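# Place cup carrier flat inside upright open paper bag

## Task

Get the cup carrier into the paper bag so it rests flat and upright on the bag's floor, with the bag left standing on the table, open, its rim raised along the whole edge. Everything must stay that way without the robot supporting it; the grippers must release and withdraw at the end.

## Robot and tools

Robot: two arms, left_arm and right_arm, each with six joints and a parallel gripper. Loose objects may now and then get a brief push, or a held part a sudden tug. Nothing rigid may leave the table, and the arms must not collide with or press hard on each other.

Frame: all reported positions use one shared scene frame in metres. The origin sits on the tabletop midway between the arms, +z is up, +x points out over the table, and left_arm is on the +y side. The arm names do not match image left or right. The printed hand position can be off, more so at long reach. Each gripper's fingers point along its own +z and close along its own y. The reported end_effector_position is the point between the pads, about 1 cm short of the fingertips; orientation is end_effector_quat_wxyz.

Tool execute_actions takes "actions", a list holding zero or one item, plus optional "pictures" (boolean; images come by default). An empty list just reports the state. A wait item is {"steps": N}, N up to 300 control steps of 1/30 s, counted from the previous result; it sends no command. A move item is {"rows": [...], "steps": N}, N up to 15 (default 15), with 1 to 15 rows. Each row drives one step; if there are fewer rows than steps, the last row repeats. A refused call sends nothing.

Row layout: one list of 14 numbers covering both arms, each in [-1, 1]: left_arm waist, shoulder, elbow, wrist pitch, wrist yaw, wrist roll, gripper opening, then the same seven for right_arm. Always send all 14, even when one arm is idle.

Joint entries are offsets, not poses. They are measured from the joint angles in the latest result that printed them. In a later call within one reply, or before any result in the scene has shown angles, they are measured from where the arm stands when the action starts. They are not relative to the previous row. Scale: 1.0 equals 1.202 rad for the waist, 1.258 for the shoulder, 1.238 for the elbow, 2.073 for wrist pitch, and 2.022 for wrist yaw and wrist roll. Stated joint ranges in radians: waist -2.618 to 3.054, shoulder 0.000 to 3.142, elbow 0.000 to 3.142, wrist pitch -1.571 to 1.571, wrist yaw -1.571 to 1.571, wrist roll -2.094 to 2.094. A target more than 0.036 rad beyond a stated end gets the call refused. True ends may differ from the stated ones by up to 0.036 rad either way; requests past a true end are clipped there, and a "joint sent to its limit" line may appear, possibly about an earlier action. If that line is missing, the joint may still be at its end.

The gripper entry is absolute, not an offset: +1 fully open, -1 closed. Away from the extremes the fingers go to where grip_measured would read the commanded value. To hold something, keep commanding below grip_measured: roughly 0.03 lower holds firmly, a smaller gap holds gently. Pad force tops out near 50 to 62 N (less on some grippers, and less on parts under about 2 mm thick); first contact can spike harder. Readings per gripper carry a fixed error of up to about 1 mm.

Motion limits: per step, each joint target stays within a lead of its measured angle (waist 0.202, shoulder 0.258, elbow 0.238, wrist pitch 0.573, wrist yaw and roll 0.522 rad), and targets that would shift a gripper more than 70 mm from where it is are scaled back. Big offsets therefore need several actions.

Holding still: zero offsets pull an arm back to the reference angles and may let it sag over time. To hold a posture, in a reply's first call send the offsets back to the desired angles, then zeros in later calls, enlarging the aim if a joint keeps falling short. Between calls the arms keep heading for the last row's target until all nearly stop or a step is HELD; only a new action moves them further. Fingers still opening or closing keep going.

Result lines: the state line lists left_arm and right_arm poses. Joint positions and Joint velocities give, per arm, six joints (rad, rad/s) then finger-pad gap (m, m/s; 0.094 m fully open). grip_measured shows opening on the command scale. "joint command not followed" means a clearance check altered or blocked joint targets on some steps; the rest of the row still ran. HELD marks steps where a row, fully or partly, was not sent. MOTOR HOT appears from 75 °C while carrying load; at 90 °C that arm halts for 10 s (that threshold then switches off for 5 minutes, after which 90 °C halts it again), and at 100 °C the arm and gripper go limp and drop until cooled. These halts appear as OVER-TEMPERATURE FAULT lines.

Tool zoom_image: {"camera": name, "region": [x0, y0, x1, y1]} in pixels of that camera's latest full image, top-left is (0, 0), region at most 504 by 504. Cameras: cam_high (672x504), cam_low (672x504), cam_left_wrist (504x504), cam_right_wrist (504x504); images arrive in that order.

Tool finished_scene: {"scene": number of the current scene}. It ends that scene irreversibly and reports whether the goal held. Call it only after releasing the carrier and moving both grippers away. Sending a reply with no tool call ends everything.

Avoid dropping or slamming the carrier, knocking the bag over or crushing its rim, shoving objects hard, and overheating an arm with long loaded holds.

Each tool is called after "Emit:" as a command line: name --argument value for each argument, lists and objects as JSON in quotes; but a table of rows of numbers goes row by row, as --pt "numbers of a row", without its own name.

## Session

Emit:
execute_actions --actions '[]'

Scene clock: 0.00 s of 5400.00 s.
left_arm: end_effector_position=(+0.6294, +0.4199, +0.0892) grip_measured=+1.000 end_effector_quat_wxyz=(+0.473, -0.239, +0.834, +0.152) | right_arm: end_effector_position=(+0.1441, -0.5000, +0.3860) grip_measured=+1.000 end_effector_quat_wxyz=(+0.390, +0.702, +0.581, -0.135)
Joint positions: left_arm=[ 0.133  2.344  1.737  0.04  -0.34  -0.177  0.094] | right_arm=[-1.182  1.163  1.774 -1.342  0.158  0.685  0.094]
Joint velocities: left_arm=[-0.012 -0.002 -0.002  0.037  0.037  0.037  0.   ] | right_arm=[-0.012 -0.017 -0.012 -0.11   0.037  0.007  0.   ]

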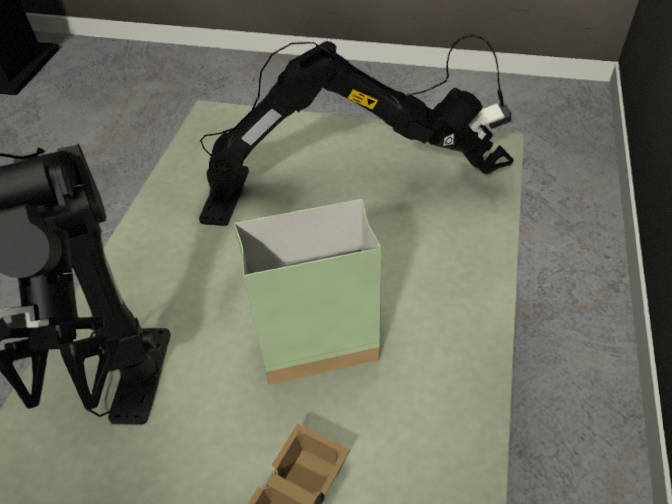

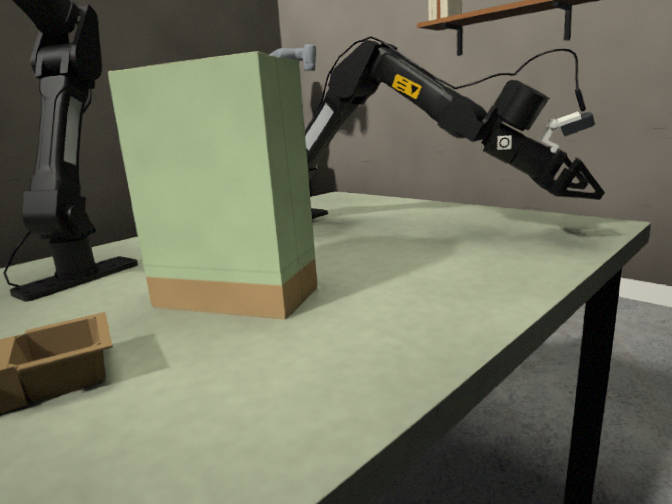

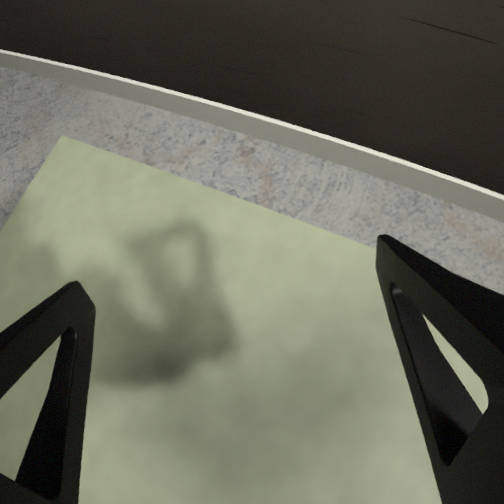

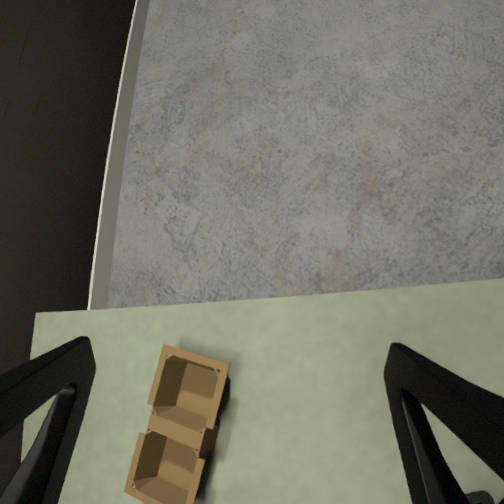

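Emit:
execute_actions --actions '[{"rows":[[0.1,-0.75,-0.27,-0.3,0.168,0.0875,1,0.48,0.19,-0.3,-0.1,-0.078,-0.339,1]]}]' --pictures false

Emit:
execute_actions --actions '[{"steps":45}]'

Emit:
zoom_image --camera "cam_low" --region '[0,240,200,440]'

Scene clock: 31.33 s of 5400.00 s.
left_arm: end_effector_position=(+0.4534, +0.3959, +0.2074) grip_measured=+1.000 end_effector_quat_wxyz=(+0.382, -0.172, +0.904, +0.080) | right_arm: end_effector_position=(+0.2419, -0.3607, +0.1813) grip_measured=+1.000 end_effector_quat_wxyz=(+0.015, +0.248, +0.969, -0.007)
Joint positions: left_arm=[ 0.262  1.64   1.394 -0.524 -0.053 -0.033  0.094] | right_arm=[-0.602  1.434  1.391 -1.497  0.01   0.079  0.094]
Joint velocities: left_arm=[-0.002 -1.526 -0.002 -0.11   0.256  0.037  0.   ] | right_arm=[ 0.071 -0.129  0.002 -0.286 -0.168 -0.476  0.   ]
Steps of this call (steps 1 to 90: nothing new was sent; then 27.83 s passed at rest; steps 91 to 105: all 15 steps of this action). Readings (joint positions):
91: left_arm=[0.139 2.326 1.716 0.012 -0.305 -0.163] | right_arm=[-1.169 1.169 1.766 -1.345 0.157 0.653]
92: left_arm=[0.148 2.286 1.667 -0.050 -0.263 -0.144] | right_arm=[-1.141 1.177 1.750 -1.352 0.147 0.611]
94: left_arm=[0.177 2.196 1.563 -0.173 -0.201 -0.113] | right_arm=[-1.079 1.215 1.700 -1.372 0.127 0.522]
98: left_arm=[0.245 1.995 1.411 -0.409 -0.112 -0.065] | right_arm=[-0.931 1.325 1.545 -1.403 0.089 0.331]
105: the state above

Scene clock: 32.83 s of 5400.00 s.
left_arm: end_effector_position=(+0.4184, +0.3762, +0.3027) grip_measured=+1.000 end_effector_quat_wxyz=(+0.469, -0.147, +0.868, +0.078) | right_arm: end_effector_position=(+0.2333, -0.3561, +0.1834) grip_measured=+1.000 end_effector_quat_wxyz=(+0.002, +0.214, +0.977, -0.004)
Joint positions: left_arm=[ 0.262  1.406  1.406 -0.581 -0.01  -0.01   0.094] | right_arm=[-0.601  1.423  1.391 -1.533  0.007  0.009  0.094]
Joint velocities: left_arm=[-0.002 -0.017 -0.007 -0.037 -0.051  0.022  0.   ] | right_arm=[-0.012  0.002  0.017  0.066 -0.037 -0.066  0.   ]
Steps of this call (steps 1 to 30: the robot went on to your last target; steps 31 to 45: nothing new was sent). Readings (joint positions):
1: left_arm=[0.262 1.586 1.394 -0.528 -0.047 -0.031] | right_arm=[-0.601 1.430 1.391 -1.504 0.007 0.064]
2: left_arm=[0.262 1.532 1.394 -0.532 -0.041 -0.027] | right_arm=[-0.601 1.427 1.391 -1.511 0.007 0.053]
4: left_arm=[0.262 1.436 1.394 -0.538 -0.030 -0.021] | right_arm=[-0.601 1.424 1.391 -1.521 0.007 0.037]
8: left_arm=[0.262 1.365 1.406 -0.539 -0.017 -0.015] | right_arm=[-0.601 1.423 1.391 -1.529 0.007 0.020]
45: the state above
All arms were judged still, so your last target was given up. Only a new action makes them travel on or press farther. Fingers that are still opening or closing keep moving.

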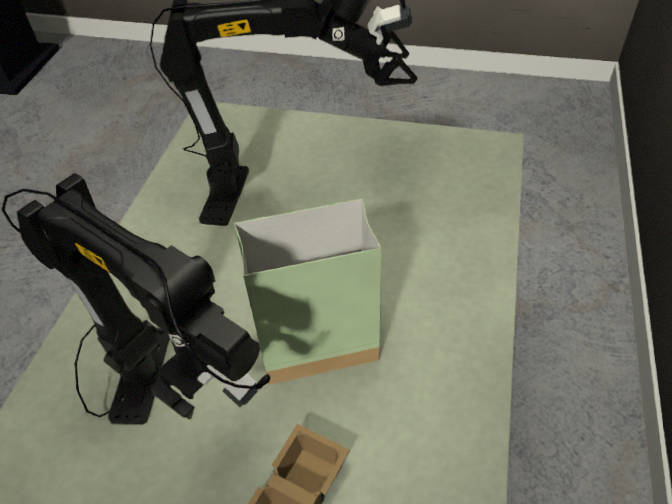

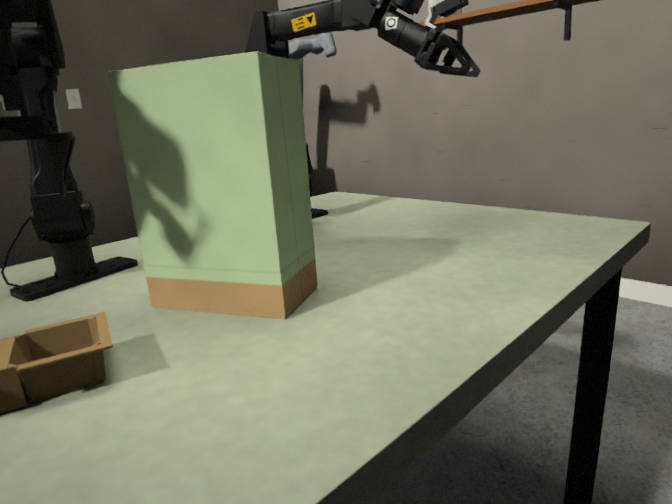

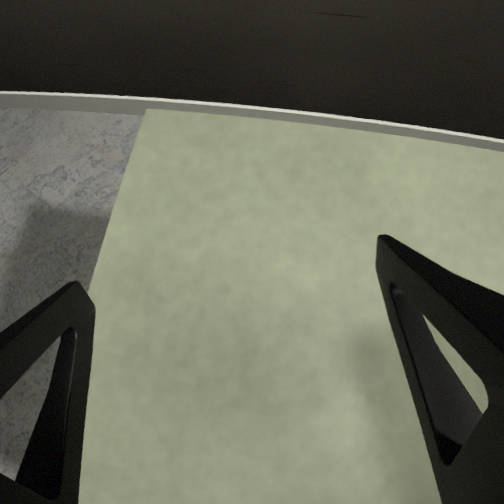

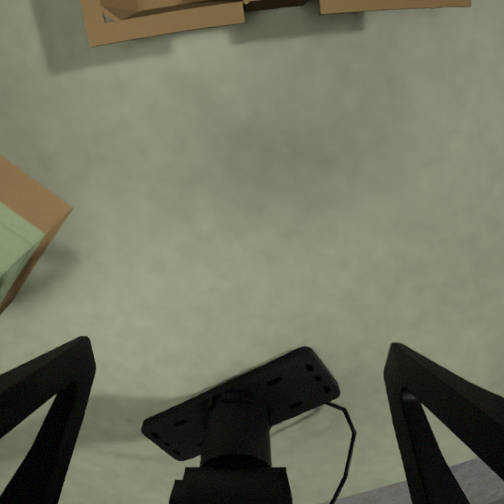

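Region (0, 240, 200, 440) of cam_low's 672x504 image, scaled by 2.520, with more detail than that image has.

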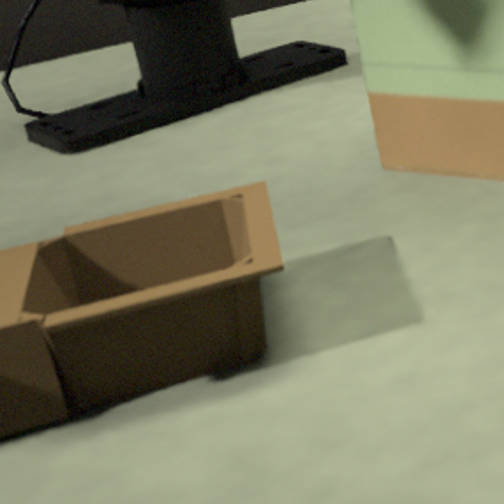

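Emit:
execute_actions --actions '[{"rows":[[0,0,0,0,0,0,1,0,0.44,0.565,-0.01,0,0,1]]}]' --pictures false

Emit:
execute_actions --actions '[{"steps":30}]'

Scene clock: 82.93 s of 5400.00 s.
left_arm: end_effector_position=(+0.4184, +0.3762, +0.3027) grip_measured=+1.000 end_effector_quat_wxyz=(+0.469, -0.147, +0.868, +0.078) | right_arm: end_effector_position=(+0.3857, -0.4245, +0.1854) grip_measured=+1.000 end_effector_quat_wxyz=(+0.049, +0.214, +0.976, -0.014)
Joint positions: left_arm=[ 0.262  1.406  1.406 -0.581 -0.01  -0.01   0.094] | right_arm=[-0.601  2.002  2.06  -1.528  0.007  0.009  0.094]
Joint velocities: left_arm=[-0.017  0.007 -0.012 -0.037 -0.007  0.037  0.   ] | right_arm=[-0.042 -0.115  0.085 -0.037 -0.095 -0.066  0.   ]
Steps of this call (steps 1 to 90: nothing new was sent; then 46.60 s passed at rest; steps 91 to 105: all 15 steps of this action). Readings (joint positions):
91: left_arm=[0.262 1.406 1.406 -0.581 -0.010 -0.010] | right_arm=[-0.601 1.458 1.429 -1.558 0.007 0.009]
92: left_arm=[0.262 1.406 1.406 -0.581 -0.010 -0.010] | right_arm=[-0.601 1.523 1.511 -1.560 0.007 0.009]
94: left_arm=[0.262 1.406 1.406 -0.581 -0.010 -0.010] | right_arm=[-0.601 1.690 1.695 -1.557 0.007 0.009]
98: left_arm=[0.262 1.406 1.406 -0.581 -0.010 -0.010] | right_arm=[-0.601 1.978 1.993 -1.528 0.007 0.009]
105: the state above

Scene clock: 83.93 s of 5400.00 s.
left_arm: end_effector_position=(+0.4184, +0.3762, +0.3027) grip_measured=+1.000 end_effector_quat_wxyz=(+0.469, -0.147, +0.868, +0.078) | right_arm: end_effector_position=(+0.3841, -0.4237, +0.1893) grip_measured=+1.000 end_effector_quat_wxyz=(+0.050, +0.214, +0.976, -0.014)
Joint positions: left_arm=[ 0.262  1.406  1.406 -0.581 -0.01  -0.01   0.094] | right_arm=[-0.601  1.994  2.065 -1.537  0.007  0.009  0.094]
Joint velocities: left_arm=[-0.002 -0.007  0.007  0.051 -0.037 -0.022  0.   ] | right_arm=[ 0.007  0.002  0.012 -0.066  0.037  0.007  0.   ]
Steps of this call (steps 1 to 15: the robot went on to your last target; steps 16 to 30: nothing new was sent). Readings (joint positions):
1: left_arm=[0.262 1.406 1.406 -0.581 -0.010 -0.010] | right_arm=[-0.601 1.998 2.062 -1.529 0.007 0.009]
2: left_arm=[0.262 1.406 1.406 -0.581 -0.010 -0.010] | right_arm=[-0.601 1.995 2.064 -1.531 0.007 0.009]
4: left_arm=[0.262 1.406 1.406 -0.581 -0.010 -0.010] | right_arm=[-0.601 1.994 2.065 -1.533 0.007 0.009]
8: left_arm=[0.262 1.406 1.406 -0.581 -0.010 -0.010] | right_arm=[-0.601 1.994 2.065 -1.536 0.007 0.009]
30: the state above
All arms were judged still, so your last target was given up. Only a new action makes them travel on or press farther. Fingers that are still opening or closing keep moving.

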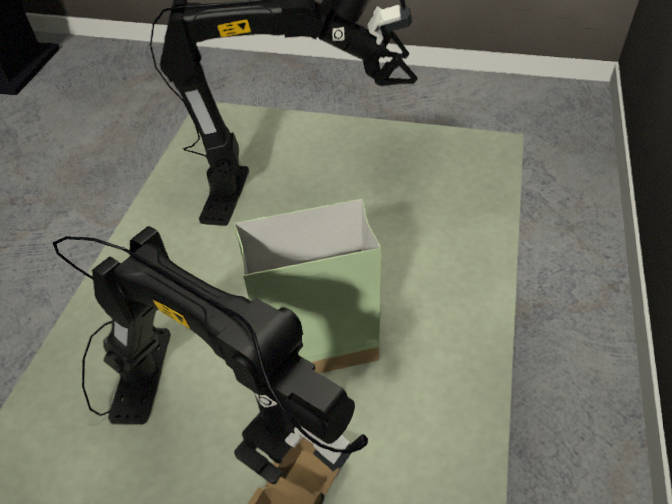

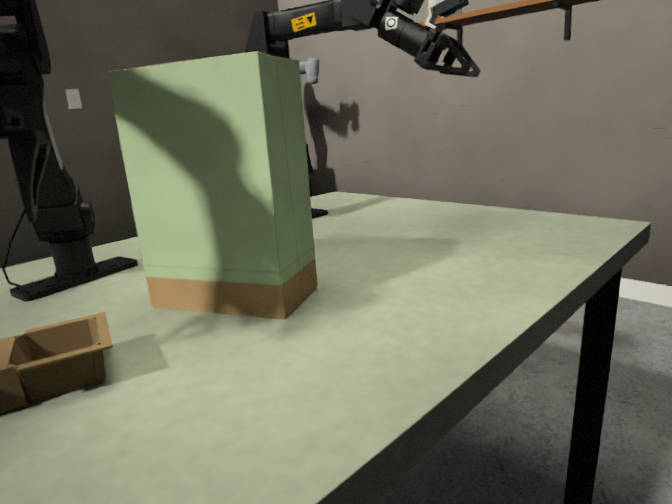

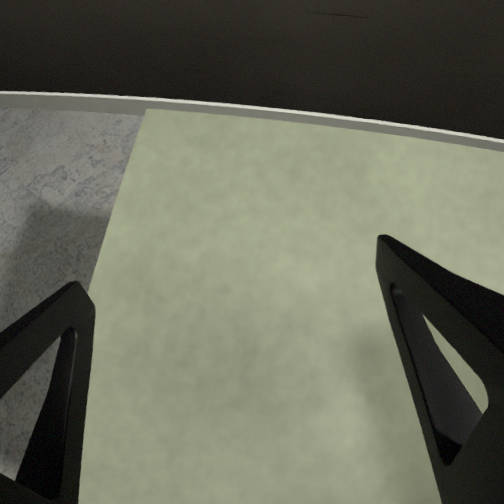

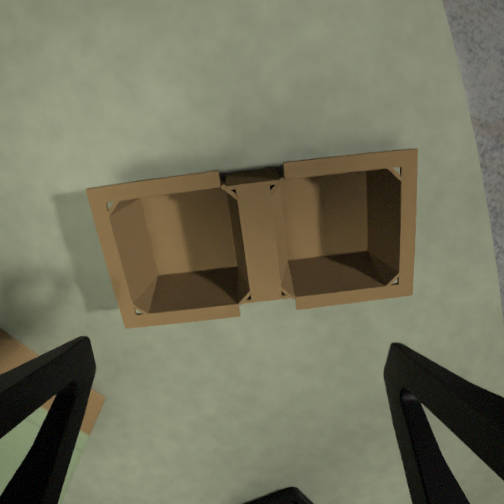

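Emit:
execute_actions --actions '[{"rows":[[0,0,0,0,0,0,1,-0.03,-0.113,-0.405,0.126,0,-0.07,1]]}]' --pictures false

Emit:
execute_actions --actions '[{"steps":25}]'

Scene clock: 110.37 s of 5400.00 s.
left_arm: end_effector_position=(+0.4184, +0.3762, +0.3027) grip_measured=+1.000 end_effector_quat_wxyz=(+0.469, -0.147, +0.868, +0.078) | right_arm: end_effector_position=(+0.3280, -0.4098, +0.1048) grip_measured=+1.000 end_effector_quat_wxyz=(-0.022, +0.166, +0.986, +0.004)
Joint positions: left_arm=[ 0.262  1.406  1.406 -0.581 -0.01  -0.01   0.094] | right_arm=[-0.632  1.869  1.557 -1.304  0.006 -0.119  0.094]
Joint velocities: left_arm=[-0.002 -0.007 -0.017 -0.007 -0.022  0.022  0.   ] | right_arm=[-0.012  0.002  0.012  0.081  0.022 -0.037  0.   ]
Steps of this call (steps 1 to 90: nothing new was sent; then 22.93 s passed at rest; steps 91 to 105: all 15 steps of this action). Readings (joint positions):
91: left_arm=[0.262 1.406 1.406 -0.581 -0.010 -0.010] | right_arm=[-0.604 1.970 2.016 -1.487 0.006 -0.012]
92: left_arm=[0.262 1.406 1.406 -0.581 -0.010 -0.010] | right_arm=[-0.608 1.929 1.933 -1.428 0.006 -0.034]
94: left_arm=[0.262 1.406 1.406 -0.581 -0.010 -0.010] | right_arm=[-0.621 1.867 1.778 -1.372 0.006 -0.066]
98: left_arm=[0.262 1.406 1.406 -0.581 -0.010 -0.010] | right_arm=[-0.632 1.859 1.580 -1.341 0.006 -0.100]
105: the state above

Scene clock: 111.20 s of 5400.00 s.
left_arm: end_effector_position=(+0.4184, +0.3762, +0.3027) grip_measured=+1.000 end_effector_quat_wxyz=(+0.469, -0.147, +0.868, +0.078) | right_arm: end_effector_position=(+0.3308, -0.4111, +0.1047) grip_measured=+1.000 end_effector_quat_wxyz=(-0.016, +0.164, +0.986, +0.002)
Joint positions: left_arm=[ 0.262  1.406  1.406 -0.581 -0.01  -0.01   0.094] | right_arm=[-0.632  1.869  1.557 -1.292  0.006 -0.123  0.094]
Joint velocities: left_arm=[-0.012 -0.002  0.017 -0.007  0.022 -0.066  0.   ] | right_arm=[-0.002  0.002 -0.022  0.051  0.037 -0.022  0.   ]
Steps of this call (steps 1 to 25: the robot went on to your last target). Readings (joint positions):
1: left_arm=[0.262 1.406 1.406 -0.581 -0.010 -0.010] | right_arm=[-0.632 1.869 1.557 -1.302 0.006 -0.120]
2: left_arm=[0.262 1.406 1.406 -0.581 -0.010 -0.010] | right_arm=[-0.632 1.869 1.557 -1.299 0.006 -0.120]
4: left_arm=[0.262 1.406 1.406 -0.581 -0.010 -0.010] | right_arm=[-0.632 1.869 1.557 -1.296 0.006 -0.121]
8: left_arm=[0.262 1.406 1.406 -0.581 -0.010 -0.010] | right_arm=[-0.632 1.869 1.557 -1.294 0.006 -0.123]
25: the state above

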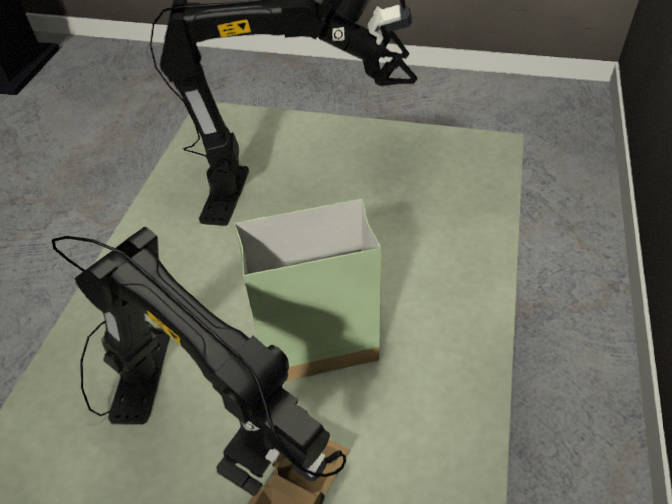

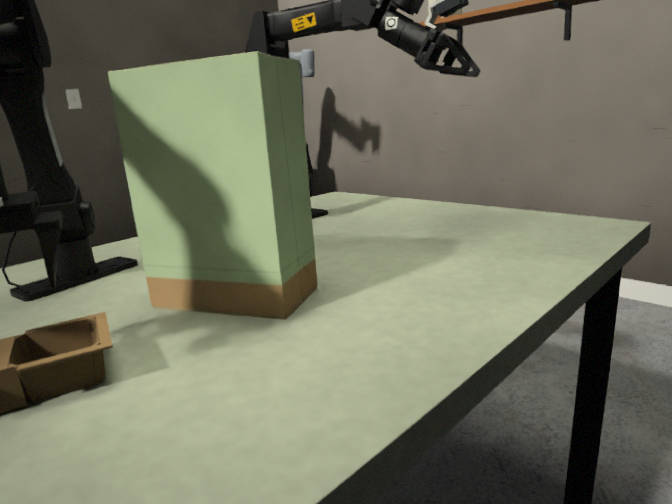

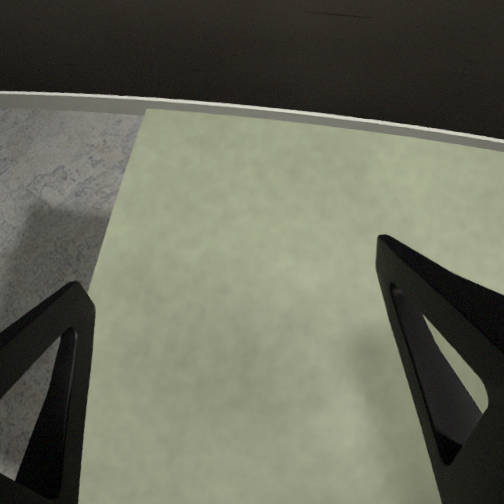

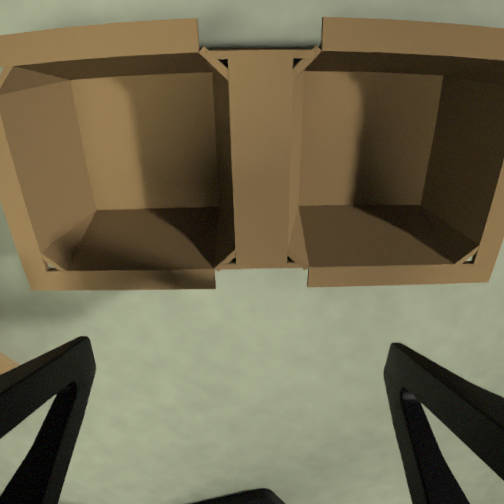

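Emit:
execute_actions --actions '[{"rows":[[0,0,0,0,0,0,1,-0.005,0.06,0.08,0.02,0,0,1],[0,0,0,0,0,0,1,-0.01,0.06,0.08,0.02,0,0,1],[0,0,0,0,0,0,1,-0.01,0.06,0.08,0.02,0,0,1],[0,0,0,0,0,0,1,-0.016,0.09,0.1,0.04,0,0,1],[0,0,0,0,0,0,1,-0.016,0.09,0.1,0.04,0,0,1],[0,0,0,0,0,0,1,-0.016,0.121,0.103,0.05,0,0,0.6]]}]' --pictures false

Emit:
execute_actions --actions '[{"steps":15}]'

Scene clock: 134.30 s of 5400.00 s.
left_arm: end_effector_position=(+0.4184, +0.3762, +0.3027) grip_measured=+1.000 end_effector_quat_wxyz=(+0.469, -0.147, +0.868, +0.078) | right_arm: end_effector_position=(+0.3693, -0.4341, +0.0756) grip_measured=+0.603 end_effector_quat_wxyz=(-0.002, +0.169, +0.986, -0.002)
Joint positions: left_arm=[ 0.262  1.406  1.406 -0.581 -0.01  -0.01   0.094] | right_arm=[-0.642  2.026  1.66  -1.207  0.006 -0.123  0.075]
Joint velocities: left_arm=[-0.022  0.022 -0.002 -0.007 -0.066  0.022  0.   ] | right_arm=[-0.017 -0.007  0.007  0.066 -0.037 -0.022  0.   ]
Steps of this call (steps 1 to 15: the robot went on to your last target; steps 16 to 90: nothing new was sent; then 19.60 s passed at rest; steps 91 to 105: all 15 steps of this action). Readings (joint positions):
91: left_arm=[0.262 1.406 1.406 -0.581 -0.010 -0.010] | right_arm=[-0.632 1.878 1.570 -1.298 0.006 -0.123]
92: left_arm=[0.262 1.406 1.406 -0.581 -0.010 -0.010] | right_arm=[-0.632 1.894 1.593 -1.297 0.006 -0.123]
94: left_arm=[0.262 1.406 1.406 -0.581 -0.010 -0.010] | right_arm=[-0.633 1.928 1.628 -1.276 0.006 -0.123]
98: left_arm=[0.262 1.406 1.406 -0.581 -0.010 -0.010] | right_arm=[-0.640 1.994 1.660 -1.226 0.006 -0.123]
105: the state above

Scene clock: 134.80 s of 5400.00 s.
left_arm: end_effector_position=(+0.4184, +0.3762, +0.3027) grip_measured=+1.000 end_effector_quat_wxyz=(+0.469, -0.147, +0.868, +0.078) | right_arm: end_effector_position=(+0.3699, -0.4344, +0.0756) grip_measured=+0.603 end_effector_quat_wxyz=(-0.001, +0.169, +0.986, -0.003)
Joint positions: left_arm=[ 0.262  1.406  1.406 -0.581 -0.01  -0.01   0.094] | right_arm=[-0.642  2.026  1.66  -1.204  0.006 -0.123  0.075]
Joint velocities: left_arm=[-0.007  0.012  0.002 -0.051 -0.037  0.051  0.   ] | right_arm=[-0.002 -0.022 -0.027 -0.051  0.066  0.037 -0.   ]
Steps of this call (steps 1 to 15: the robot went on to your last target). Readings (joint positions):
1: left_arm=[0.262 1.406 1.406 -0.581 -0.010 -0.010] | right_arm=[-0.642 2.026 1.660 -1.206 0.006 -0.123]
2: left_arm=[0.262 1.406 1.406 -0.581 -0.010 -0.010] | right_arm=[-0.642 2.026 1.660 -1.206 0.006 -0.123]
4: left_arm=[0.262 1.406 1.406 -0.581 -0.010 -0.010] | right_arm=[-0.642 2.026 1.660 -1.205 0.006 -0.123]
8: left_arm=[0.262 1.406 1.406 -0.581 -0.010 -0.010] | right_arm=[-0.642 2.026 1.660 -1.204 0.006 -0.123]
15: the state above
All arms were judged still, so your last target was given up. Only a new action makes them travel on or press farther. Fingers that are still opening or closing keep moving.

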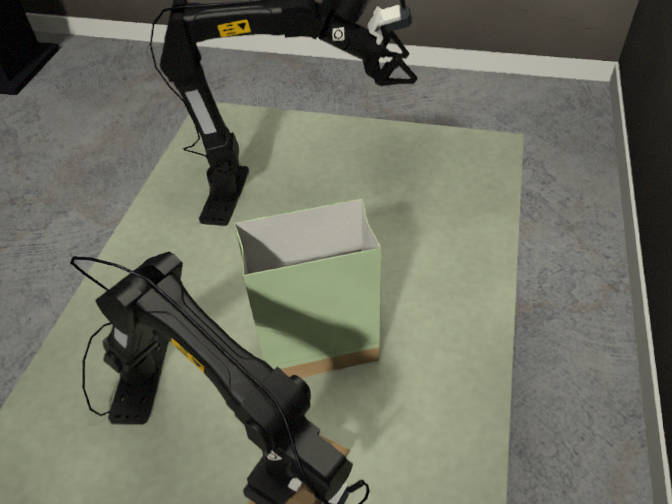

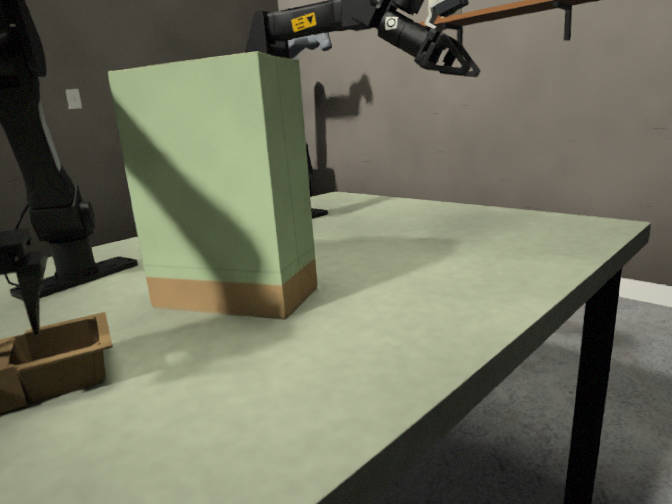

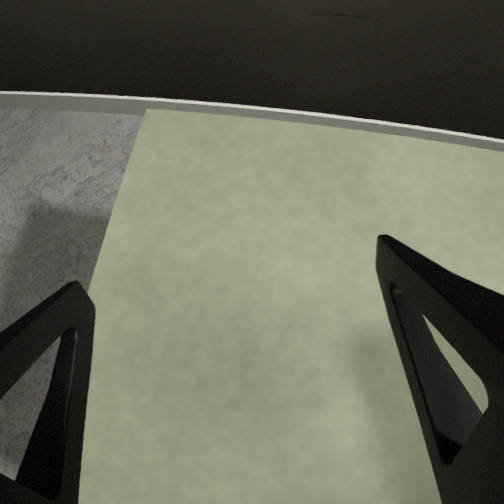

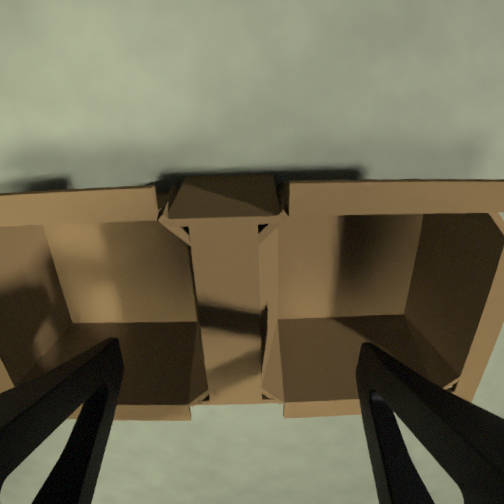

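Emit:
execute_actions --actions '[{"rows":[[0,0,0,0,0,0,1,0.01,0.02,-0.02,0.02,0,0,0.3],[0,0,0,0,0,0,1,0.01,0.02,-0.02,0.02,0,0,0.3],[0,0,0,0,0,0,1,0.01,0.02,-0.02,0.02,0,0,0.3],[0,0,0,0,0,0,1,0.01,0.02,-0.02,0.02,0,0,0.3],[0,0,0,0,0,0,1,0.01,0.03,-0.045,0.045,0,0,0.3],[0,0,0,0,0,0,1,0.01,0.03,-0.045,0.045,0,0,0.3],[0,0,0,0,0,0,1,0.01,0.03,-0.045,0.045,0,0,0.3],[0,0,0,0,0,0,1,0.01,0.043,-0.069,0.066,0,0,0.3]]}]' --pictures false

Emit:
execute_actions --actions '[{"steps":15}]'

Scene clock: 153.73 s of 5400.00 s.
left_arm: end_effector_position=(+0.4184, +0.3762, +0.3027) grip_measured=+1.000 end_effector_quat_wxyz=(+0.469, -0.147, +0.868, +0.078) | right_arm: end_effector_position=(+0.3698, -0.4343, +0.0362) grip_measured=+0.303 end_effector_quat_wxyz=(-0.014, +0.169, +0.986, +0.001)
Joint positions: left_arm=[ 0.262  1.406  1.406 -0.581 -0.01  -0.01   0.094] | right_arm=[-0.642  2.081  1.583 -1.099  0.006 -0.123  0.061]
Joint velocities: left_arm=[-0.022 -0.002  0.007  0.022 -0.007 -0.007  0.   ] | right_arm=[ 0.032  0.002 -0.007  0.168 -0.037  0.007 -0.   ]
Steps of this call (steps 1 to 90: nothing new was sent; then 15.43 s passed at rest; steps 91 to 105: all 15 steps of this action). Readings (joint positions):
91: left_arm=[0.262 1.406 1.406 -0.581 -0.010 -0.010] | right_arm=[-0.642 2.027 1.660 -1.203 0.006 -0.123]
92: left_arm=[0.262 1.406 1.406 -0.581 -0.010 -0.010] | right_arm=[-0.642 2.029 1.660 -1.198 0.006 -0.123]
94: left_arm=[0.262 1.406 1.406 -0.581 -0.010 -0.010] | right_arm=[-0.642 2.036 1.660 -1.190 0.006 -0.123]
98: left_arm=[0.262 1.406 1.406 -0.581 -0.010 -0.010] | right_arm=[-0.642 2.047 1.623 -1.145 0.006 -0.123]
105: the state above

Scene clock: 154.23 s of 5400.00 s.
left_arm: end_effector_position=(+0.4184, +0.3762, +0.3027) grip_measured=+1.000 end_effector_quat_wxyz=(+0.469, -0.147, +0.868, +0.078) | right_arm: end_effector_position=(+0.3732, -0.4360, +0.0361) grip_measured=+0.303 end_effector_quat_wxyz=(-0.006, +0.169, +0.986, -0.001)
Joint positions: left_arm=[ 0.262  1.406  1.406 -0.581 -0.01  -0.01   0.094] | right_arm=[-0.642  2.081  1.583 -1.084  0.006 -0.123  0.061]
Joint velocities: left_arm=[ 0.007 -0.002 -0.007 -0.081 -0.037 -0.022  0.   ] | right_arm=[ 0.007  0.012 -0.027 -0.007 -0.081  0.051 -0.   ]
Steps of this call (steps 1 to 15: the robot went on to your last target). Readings (joint positions):
1: left_arm=[0.262 1.406 1.406 -0.581 -0.010 -0.010] | right_arm=[-0.642 2.081 1.583 -1.096 0.006 -0.123]
2: left_arm=[0.262 1.406 1.406 -0.581 -0.010 -0.010] | right_arm=[-0.642 2.081 1.583 -1.093 0.006 -0.123]
4: left_arm=[0.262 1.406 1.406 -0.581 -0.010 -0.010] | right_arm=[-0.642 2.081 1.583 -1.089 0.006 -0.123]
8: left_arm=[0.262 1.406 1.406 -0.581 -0.010 -0.010] | right_arm=[-0.642 2.081 1.583 -1.086 0.006 -0.123]
15: the state above

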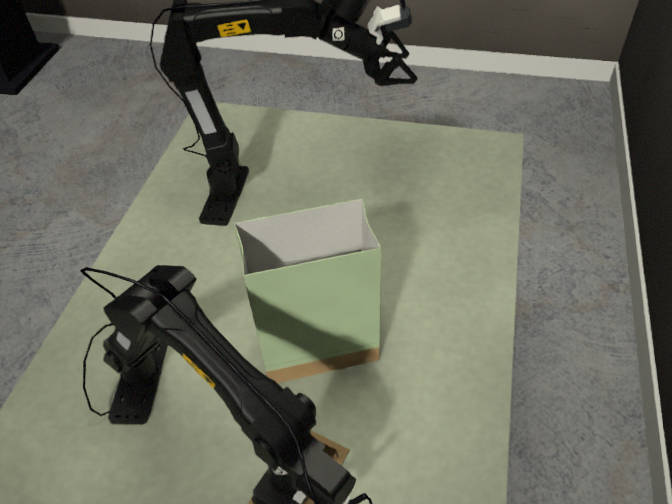

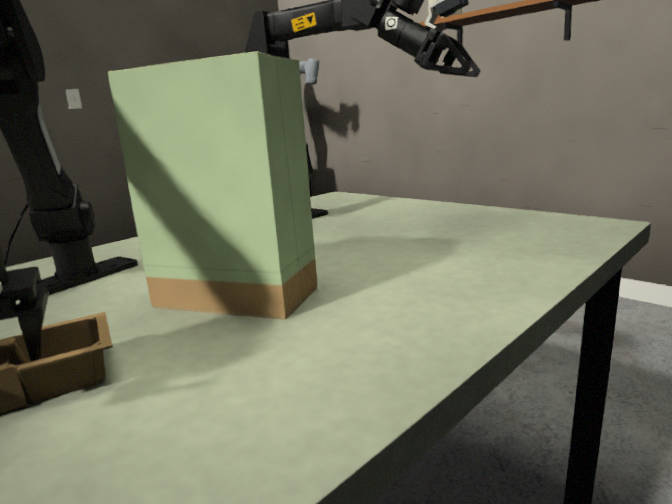

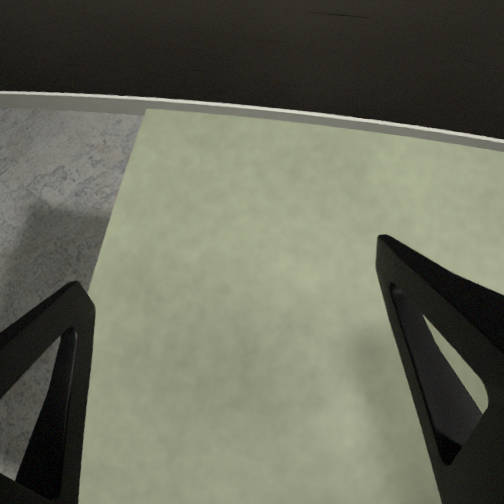

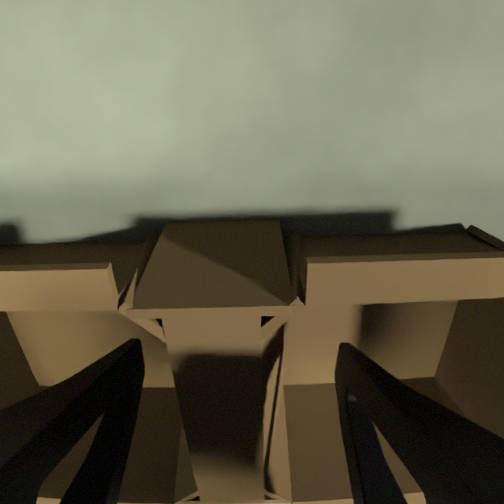

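Emit:
execute_actions --actions '[{"rows":[[0,0,0,0,0,0,1,0,0,0,0,0,0,-0.1],[0,0,0,0,0,0,1,0,0,0,0,0,0,-0.1],[0,0,0,0,0,0,1,0,0,0,0,0,0,-0.1],[0,0,0,0,0,0,1,0,0,0,0,0,0,-0.1],[0,0,0,0,0,0,1,0,0,0,0,0,0,-0.25],[0,0,0,0,0,0,1,0,0,0,0,0,0,-0.25],[0,0,0,0,0,0,1,0,0,0,0,0,0,-0.3],[0,0,0,0,0,0,1,0,0,0,0,0,0,-0.35],[0,0,0,0,0,0,1,0,0,0,0,0,0,-0.4],[0,0,0,0,0,0,1,0,0,0,0,0,0,-0.45]]}]' --pictures false

Emit:
execute_actions --actions '[{"steps":10}]'

Scene clock: 163.50 s of 5400.00 s.
left_arm: end_effector_position=(+0.4184, +0.3762, +0.3027) grip_measured=+1.000 end_effector_quat_wxyz=(+0.469, -0.147, +0.868, +0.078) | right_arm: end_effector_position=(+0.3733, -0.4360, +0.0361) grip_measured=-0.410 end_effector_quat_wxyz=(-0.006, +0.169, +0.986, -0.001)
Joint positions: left_arm=[ 0.262  1.406  1.406 -0.581 -0.01  -0.01   0.094] | right_arm=[-0.642  2.081  1.583 -1.083  0.006 -0.123  0.028]
Joint velocities: left_arm=[ 0.007 -0.007  0.012  0.022  0.022 -0.066  0.   ] | right_arm=[-0.007  0.007  0.007 -0.007 -0.037 -0.022  0.001]
Steps of this call (steps 1 to 15: the robot went on to your last target; steps 16 to 90: nothing new was sent; then 5.77 s passed at rest; steps 91 to 105: all 15 steps of this action). Readings (joint positions):
91: left_arm=[0.262 1.406 1.406 -0.581 -0.010 -0.010] | right_arm=[-0.642 2.081 1.583 -1.083 0.006 -0.123]
92: left_arm=[0.262 1.406 1.406 -0.581 -0.010 -0.010] | right_arm=[-0.642 2.081 1.583 -1.083 0.006 -0.123]
94: left_arm=[0.262 1.406 1.406 -0.581 -0.010 -0.010] | right_arm=[-0.642 2.081 1.583 -1.083 0.006 -0.123]
98: left_arm=[0.262 1.406 1.406 -0.581 -0.010 -0.010] | right_arm=[-0.642 2.081 1.583 -1.083 0.006 -0.123]
105: the state above

Scene clock: 163.83 s of 5400.00 s.
left_arm: end_effector_position=(+0.4184, +0.3762, +0.3027) grip_measured=+1.000 end_effector_quat_wxyz=(+0.469, -0.147, +0.868, +0.078) | right_arm: end_effector_position=(+0.3733, -0.4360, +0.0361) grip_measured=-0.410 end_effector_quat_wxyz=(-0.006, +0.169, +0.986, -0.001)
Joint positions: left_arm=[ 0.262  1.406  1.406 -0.581 -0.01  -0.01   0.094] | right_arm=[-0.642  2.081  1.583 -1.083  0.006 -0.123  0.028]
Joint velocities: left_arm=[ 0.002  0.002  0.022  0.022  0.007 -0.007  0.   ] | right_arm=[-0.002  0.012  0.007 -0.022 -0.051 -0.022  0.   ]
Steps of this call (steps 1 to 10: the robot went on to your last target). Readings (joint positions):
1: left_arm=[0.262 1.406 1.406 -0.581 -0.010 -0.010] | right_arm=[-0.642 2.081 1.583 -1.083 0.006 -0.123]
2: left_arm=[0.262 1.406 1.406 -0.581 -0.010 -0.010] | right_arm=[-0.642 2.081 1.583 -1.083 0.006 -0.123]
4: left_arm=[0.262 1.406 1.406 -0.581 -0.010 -0.010] | right_arm=[-0.642 2.081 1.583 -1.083 0.006 -0.123]
8: left_arm=[0.262 1.406 1.406 -0.581 -0.010 -0.010] | right_arm=[-0.642 2.081 1.583 -1.083 0.006 -0.123]
10: the state above

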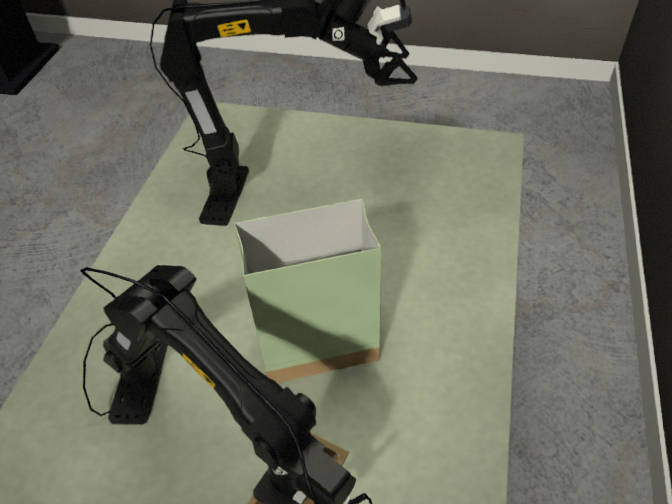

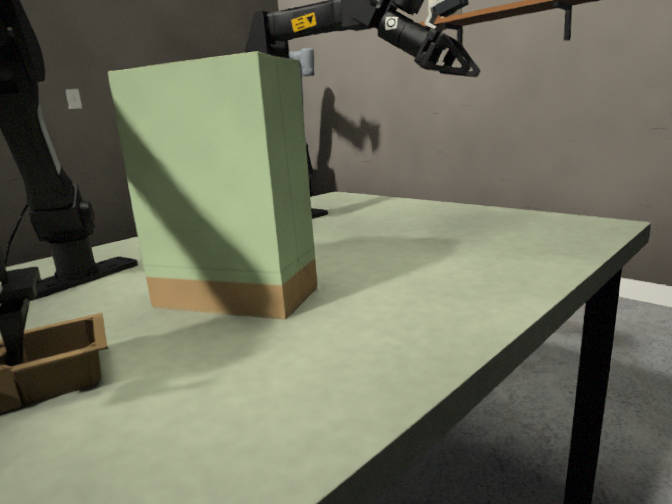

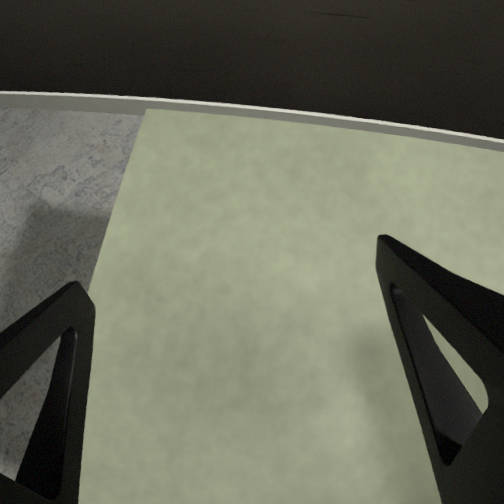

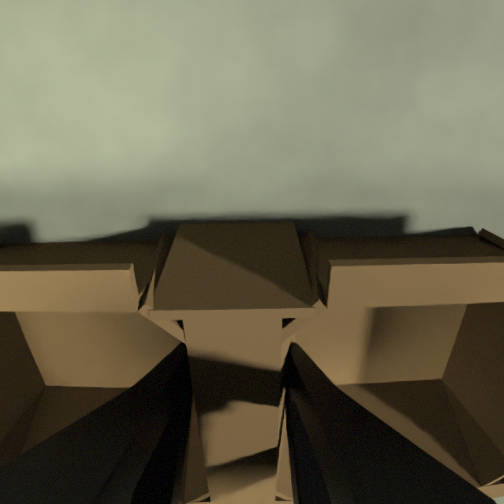

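Emit:
execute_actions --actions '[{"rows":[[0,0,0,0,0,0,1,0,-0.03,0.03,-0.02,0,0,-0.47],[0,0,0,0,0,0,1,0,-0.05,0.06,-0.04,0,0,-0.47],[0,0,0,0,0,0,1,0,-0.07,0.1,-0.06,0,0,-0.47],[0,0,0,0,0,0,1,0,-0.09,0.15,-0.08,0,0,-0.47],[0,0,0,0,0,0,1,0,-0.11,0.2,-0.1,0,0,-0.47],[0,0,0,0,0,0,1,0,-0.13,0.25,-0.12,0,0,-0.47],[0,0,0,0,0,0,1,0,-0.15,0.3,-0.14,0,0,-0.47],[0,0,0,0,0,0,1,0,-0.17,0.35,-0.16,0,0.05,-0.47],[0,0,0,0,0,0,1,0,-0.19,0.4,-0.17,0,0.1,-0.47],[0,0,0,0,0,0,1,0,-0.21,0.45,-0.18,0,0.15,-0.47],[0,0,0,0,0,0,1,0,-0.23,0.5,-0.19,0,0.2,-0.47],[0,0,0,0,0,0,1,0,-0.25,0.55,-0.2,0,0.25,-0.47],[0,0,0,0,0,0,1,0,-0.27,0.6,-0.21,0,0.3,-0.47],[0,0,0,0,0,0,1,0,-0.28,0.65,-0.22,0,0.35,-0.47],[0,0,0,0,0,0,1,0,-0.28,0.7,-0.226,0,0.4,-0.47]]}]' --pictures false

Emit:
execute_actions --actions '[{"steps":15}]'

Scene clock: 223.20 s of 5400.00 s.
left_arm: end_effector_position=(+0.4184, +0.3762, +0.3027) grip_measured=+1.000 end_effector_quat_wxyz=(+0.469, -0.147, +0.868, +0.078) | right_arm: end_effector_position=(+0.4039, -0.4513, +0.2515) grip_measured=-0.410 end_effector_quat_wxyz=(+0.207, +0.297, +0.931, -0.035)
Joint positions: left_arm=[ 0.262  1.406  1.406 -0.581 -0.01  -0.01   0.094] | right_arm=[-0.642  1.853  2.046 -1.341  0.006  0.154  0.028]
Joint velocities: left_arm=[ 0.002 -0.017  0.007 -0.007 -0.051 -0.066  0.   ] | right_arm=[-0.012 -0.598  1.204 -0.667 -0.022  1.648  0.001]
Steps of this call (steps 1 to 15: the robot went on to your last target; steps 16 to 90: nothing new was sent; then 55.87 s passed at rest; steps 91 to 105: all 15 steps of this action). Readings (joint positions):
91: left_arm=[0.262 1.406 1.406 -0.581 -0.010 -0.010] | right_arm=[-0.642 2.081 1.583 -1.085 0.006 -0.123]
92: left_arm=[0.262 1.406 1.406 -0.581 -0.010 -0.010] | right_arm=[-0.642 2.078 1.589 -1.097 0.006 -0.123]
94: left_arm=[0.262 1.406 1.406 -0.581 -0.010 -0.010] | right_arm=[-0.642 2.069 1.630 -1.146 0.006 -0.123]
98: left_arm=[0.262 1.406 1.406 -0.581 -0.010 -0.010] | right_arm=[-0.642 2.011 1.779 -1.219 0.006 -0.116]
105: the state above

Scene clock: 223.70 s of 5400.00 s.
left_arm: end_effector_position=(+0.4184, +0.3762, +0.3027) grip_measured=+1.000 end_effector_quat_wxyz=(+0.469, -0.147, +0.868, +0.078) | right_arm: end_effector_position=(+0.3599, -0.4294, +0.4121) grip_measured=-0.410 end_effector_quat_wxyz=(+0.380, +0.490, +0.784, +0.034)
Joint positions: left_arm=[ 0.262  1.406  1.406 -0.581 -0.01  -0.01   0.094] | right_arm=[-0.642  1.715  2.447 -1.521  0.006  0.652  0.028]
Joint velocities: left_arm=[-0.012 -0.002  0.002 -0.037 -0.095 -0.051  0.   ] | right_arm=[ 0.002  0.11   0.007 -0.154 -0.022  0.139  0.001]
Steps of this call (steps 1 to 15: the robot went on to your last target). Readings (joint positions):
1: left_arm=[0.262 1.406 1.406 -0.581 -0.010 -0.010] | right_arm=[-0.642 1.833 2.091 -1.363 0.006 0.215]
2: left_arm=[0.262 1.406 1.406 -0.581 -0.010 -0.010] | right_arm=[-0.642 1.816 2.139 -1.384 0.006 0.275]
4: left_arm=[0.262 1.406 1.406 -0.581 -0.010 -0.010] | right_arm=[-0.642 1.790 2.251 -1.423 0.006 0.383]
8: left_arm=[0.262 1.406 1.406 -0.581 -0.010 -0.010] | right_arm=[-0.642 1.735 2.422 -1.466 0.006 0.553]
15: the state above

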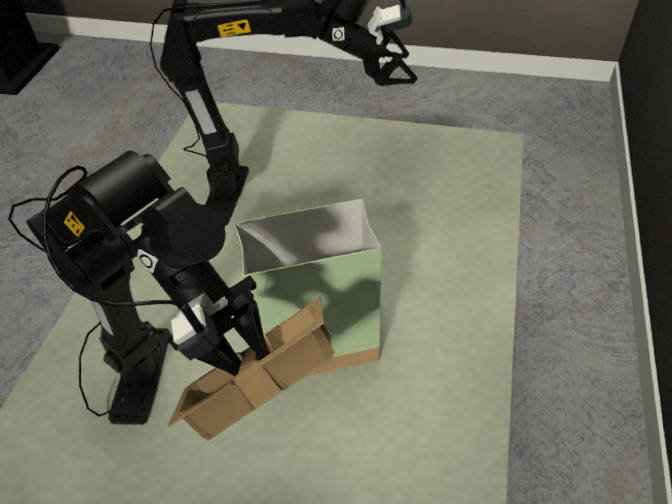

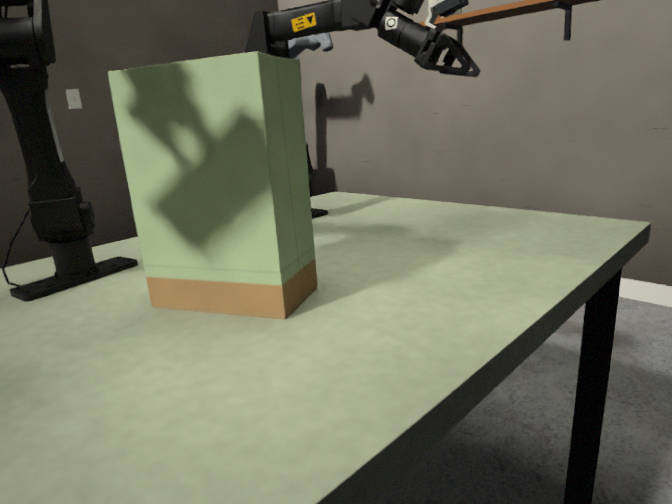

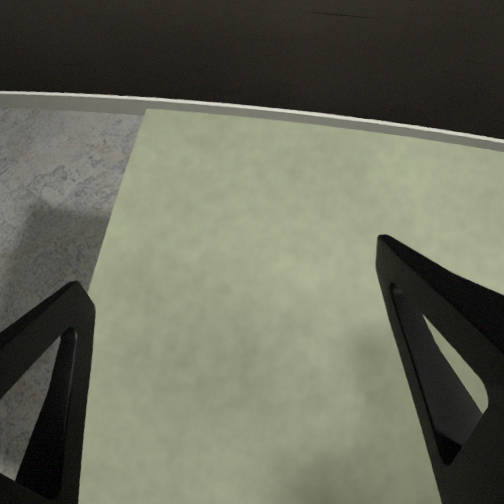

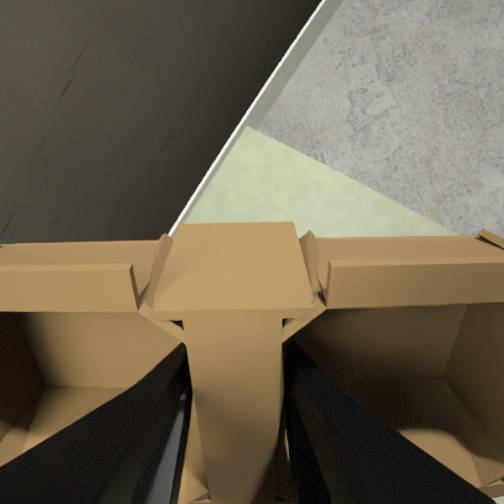

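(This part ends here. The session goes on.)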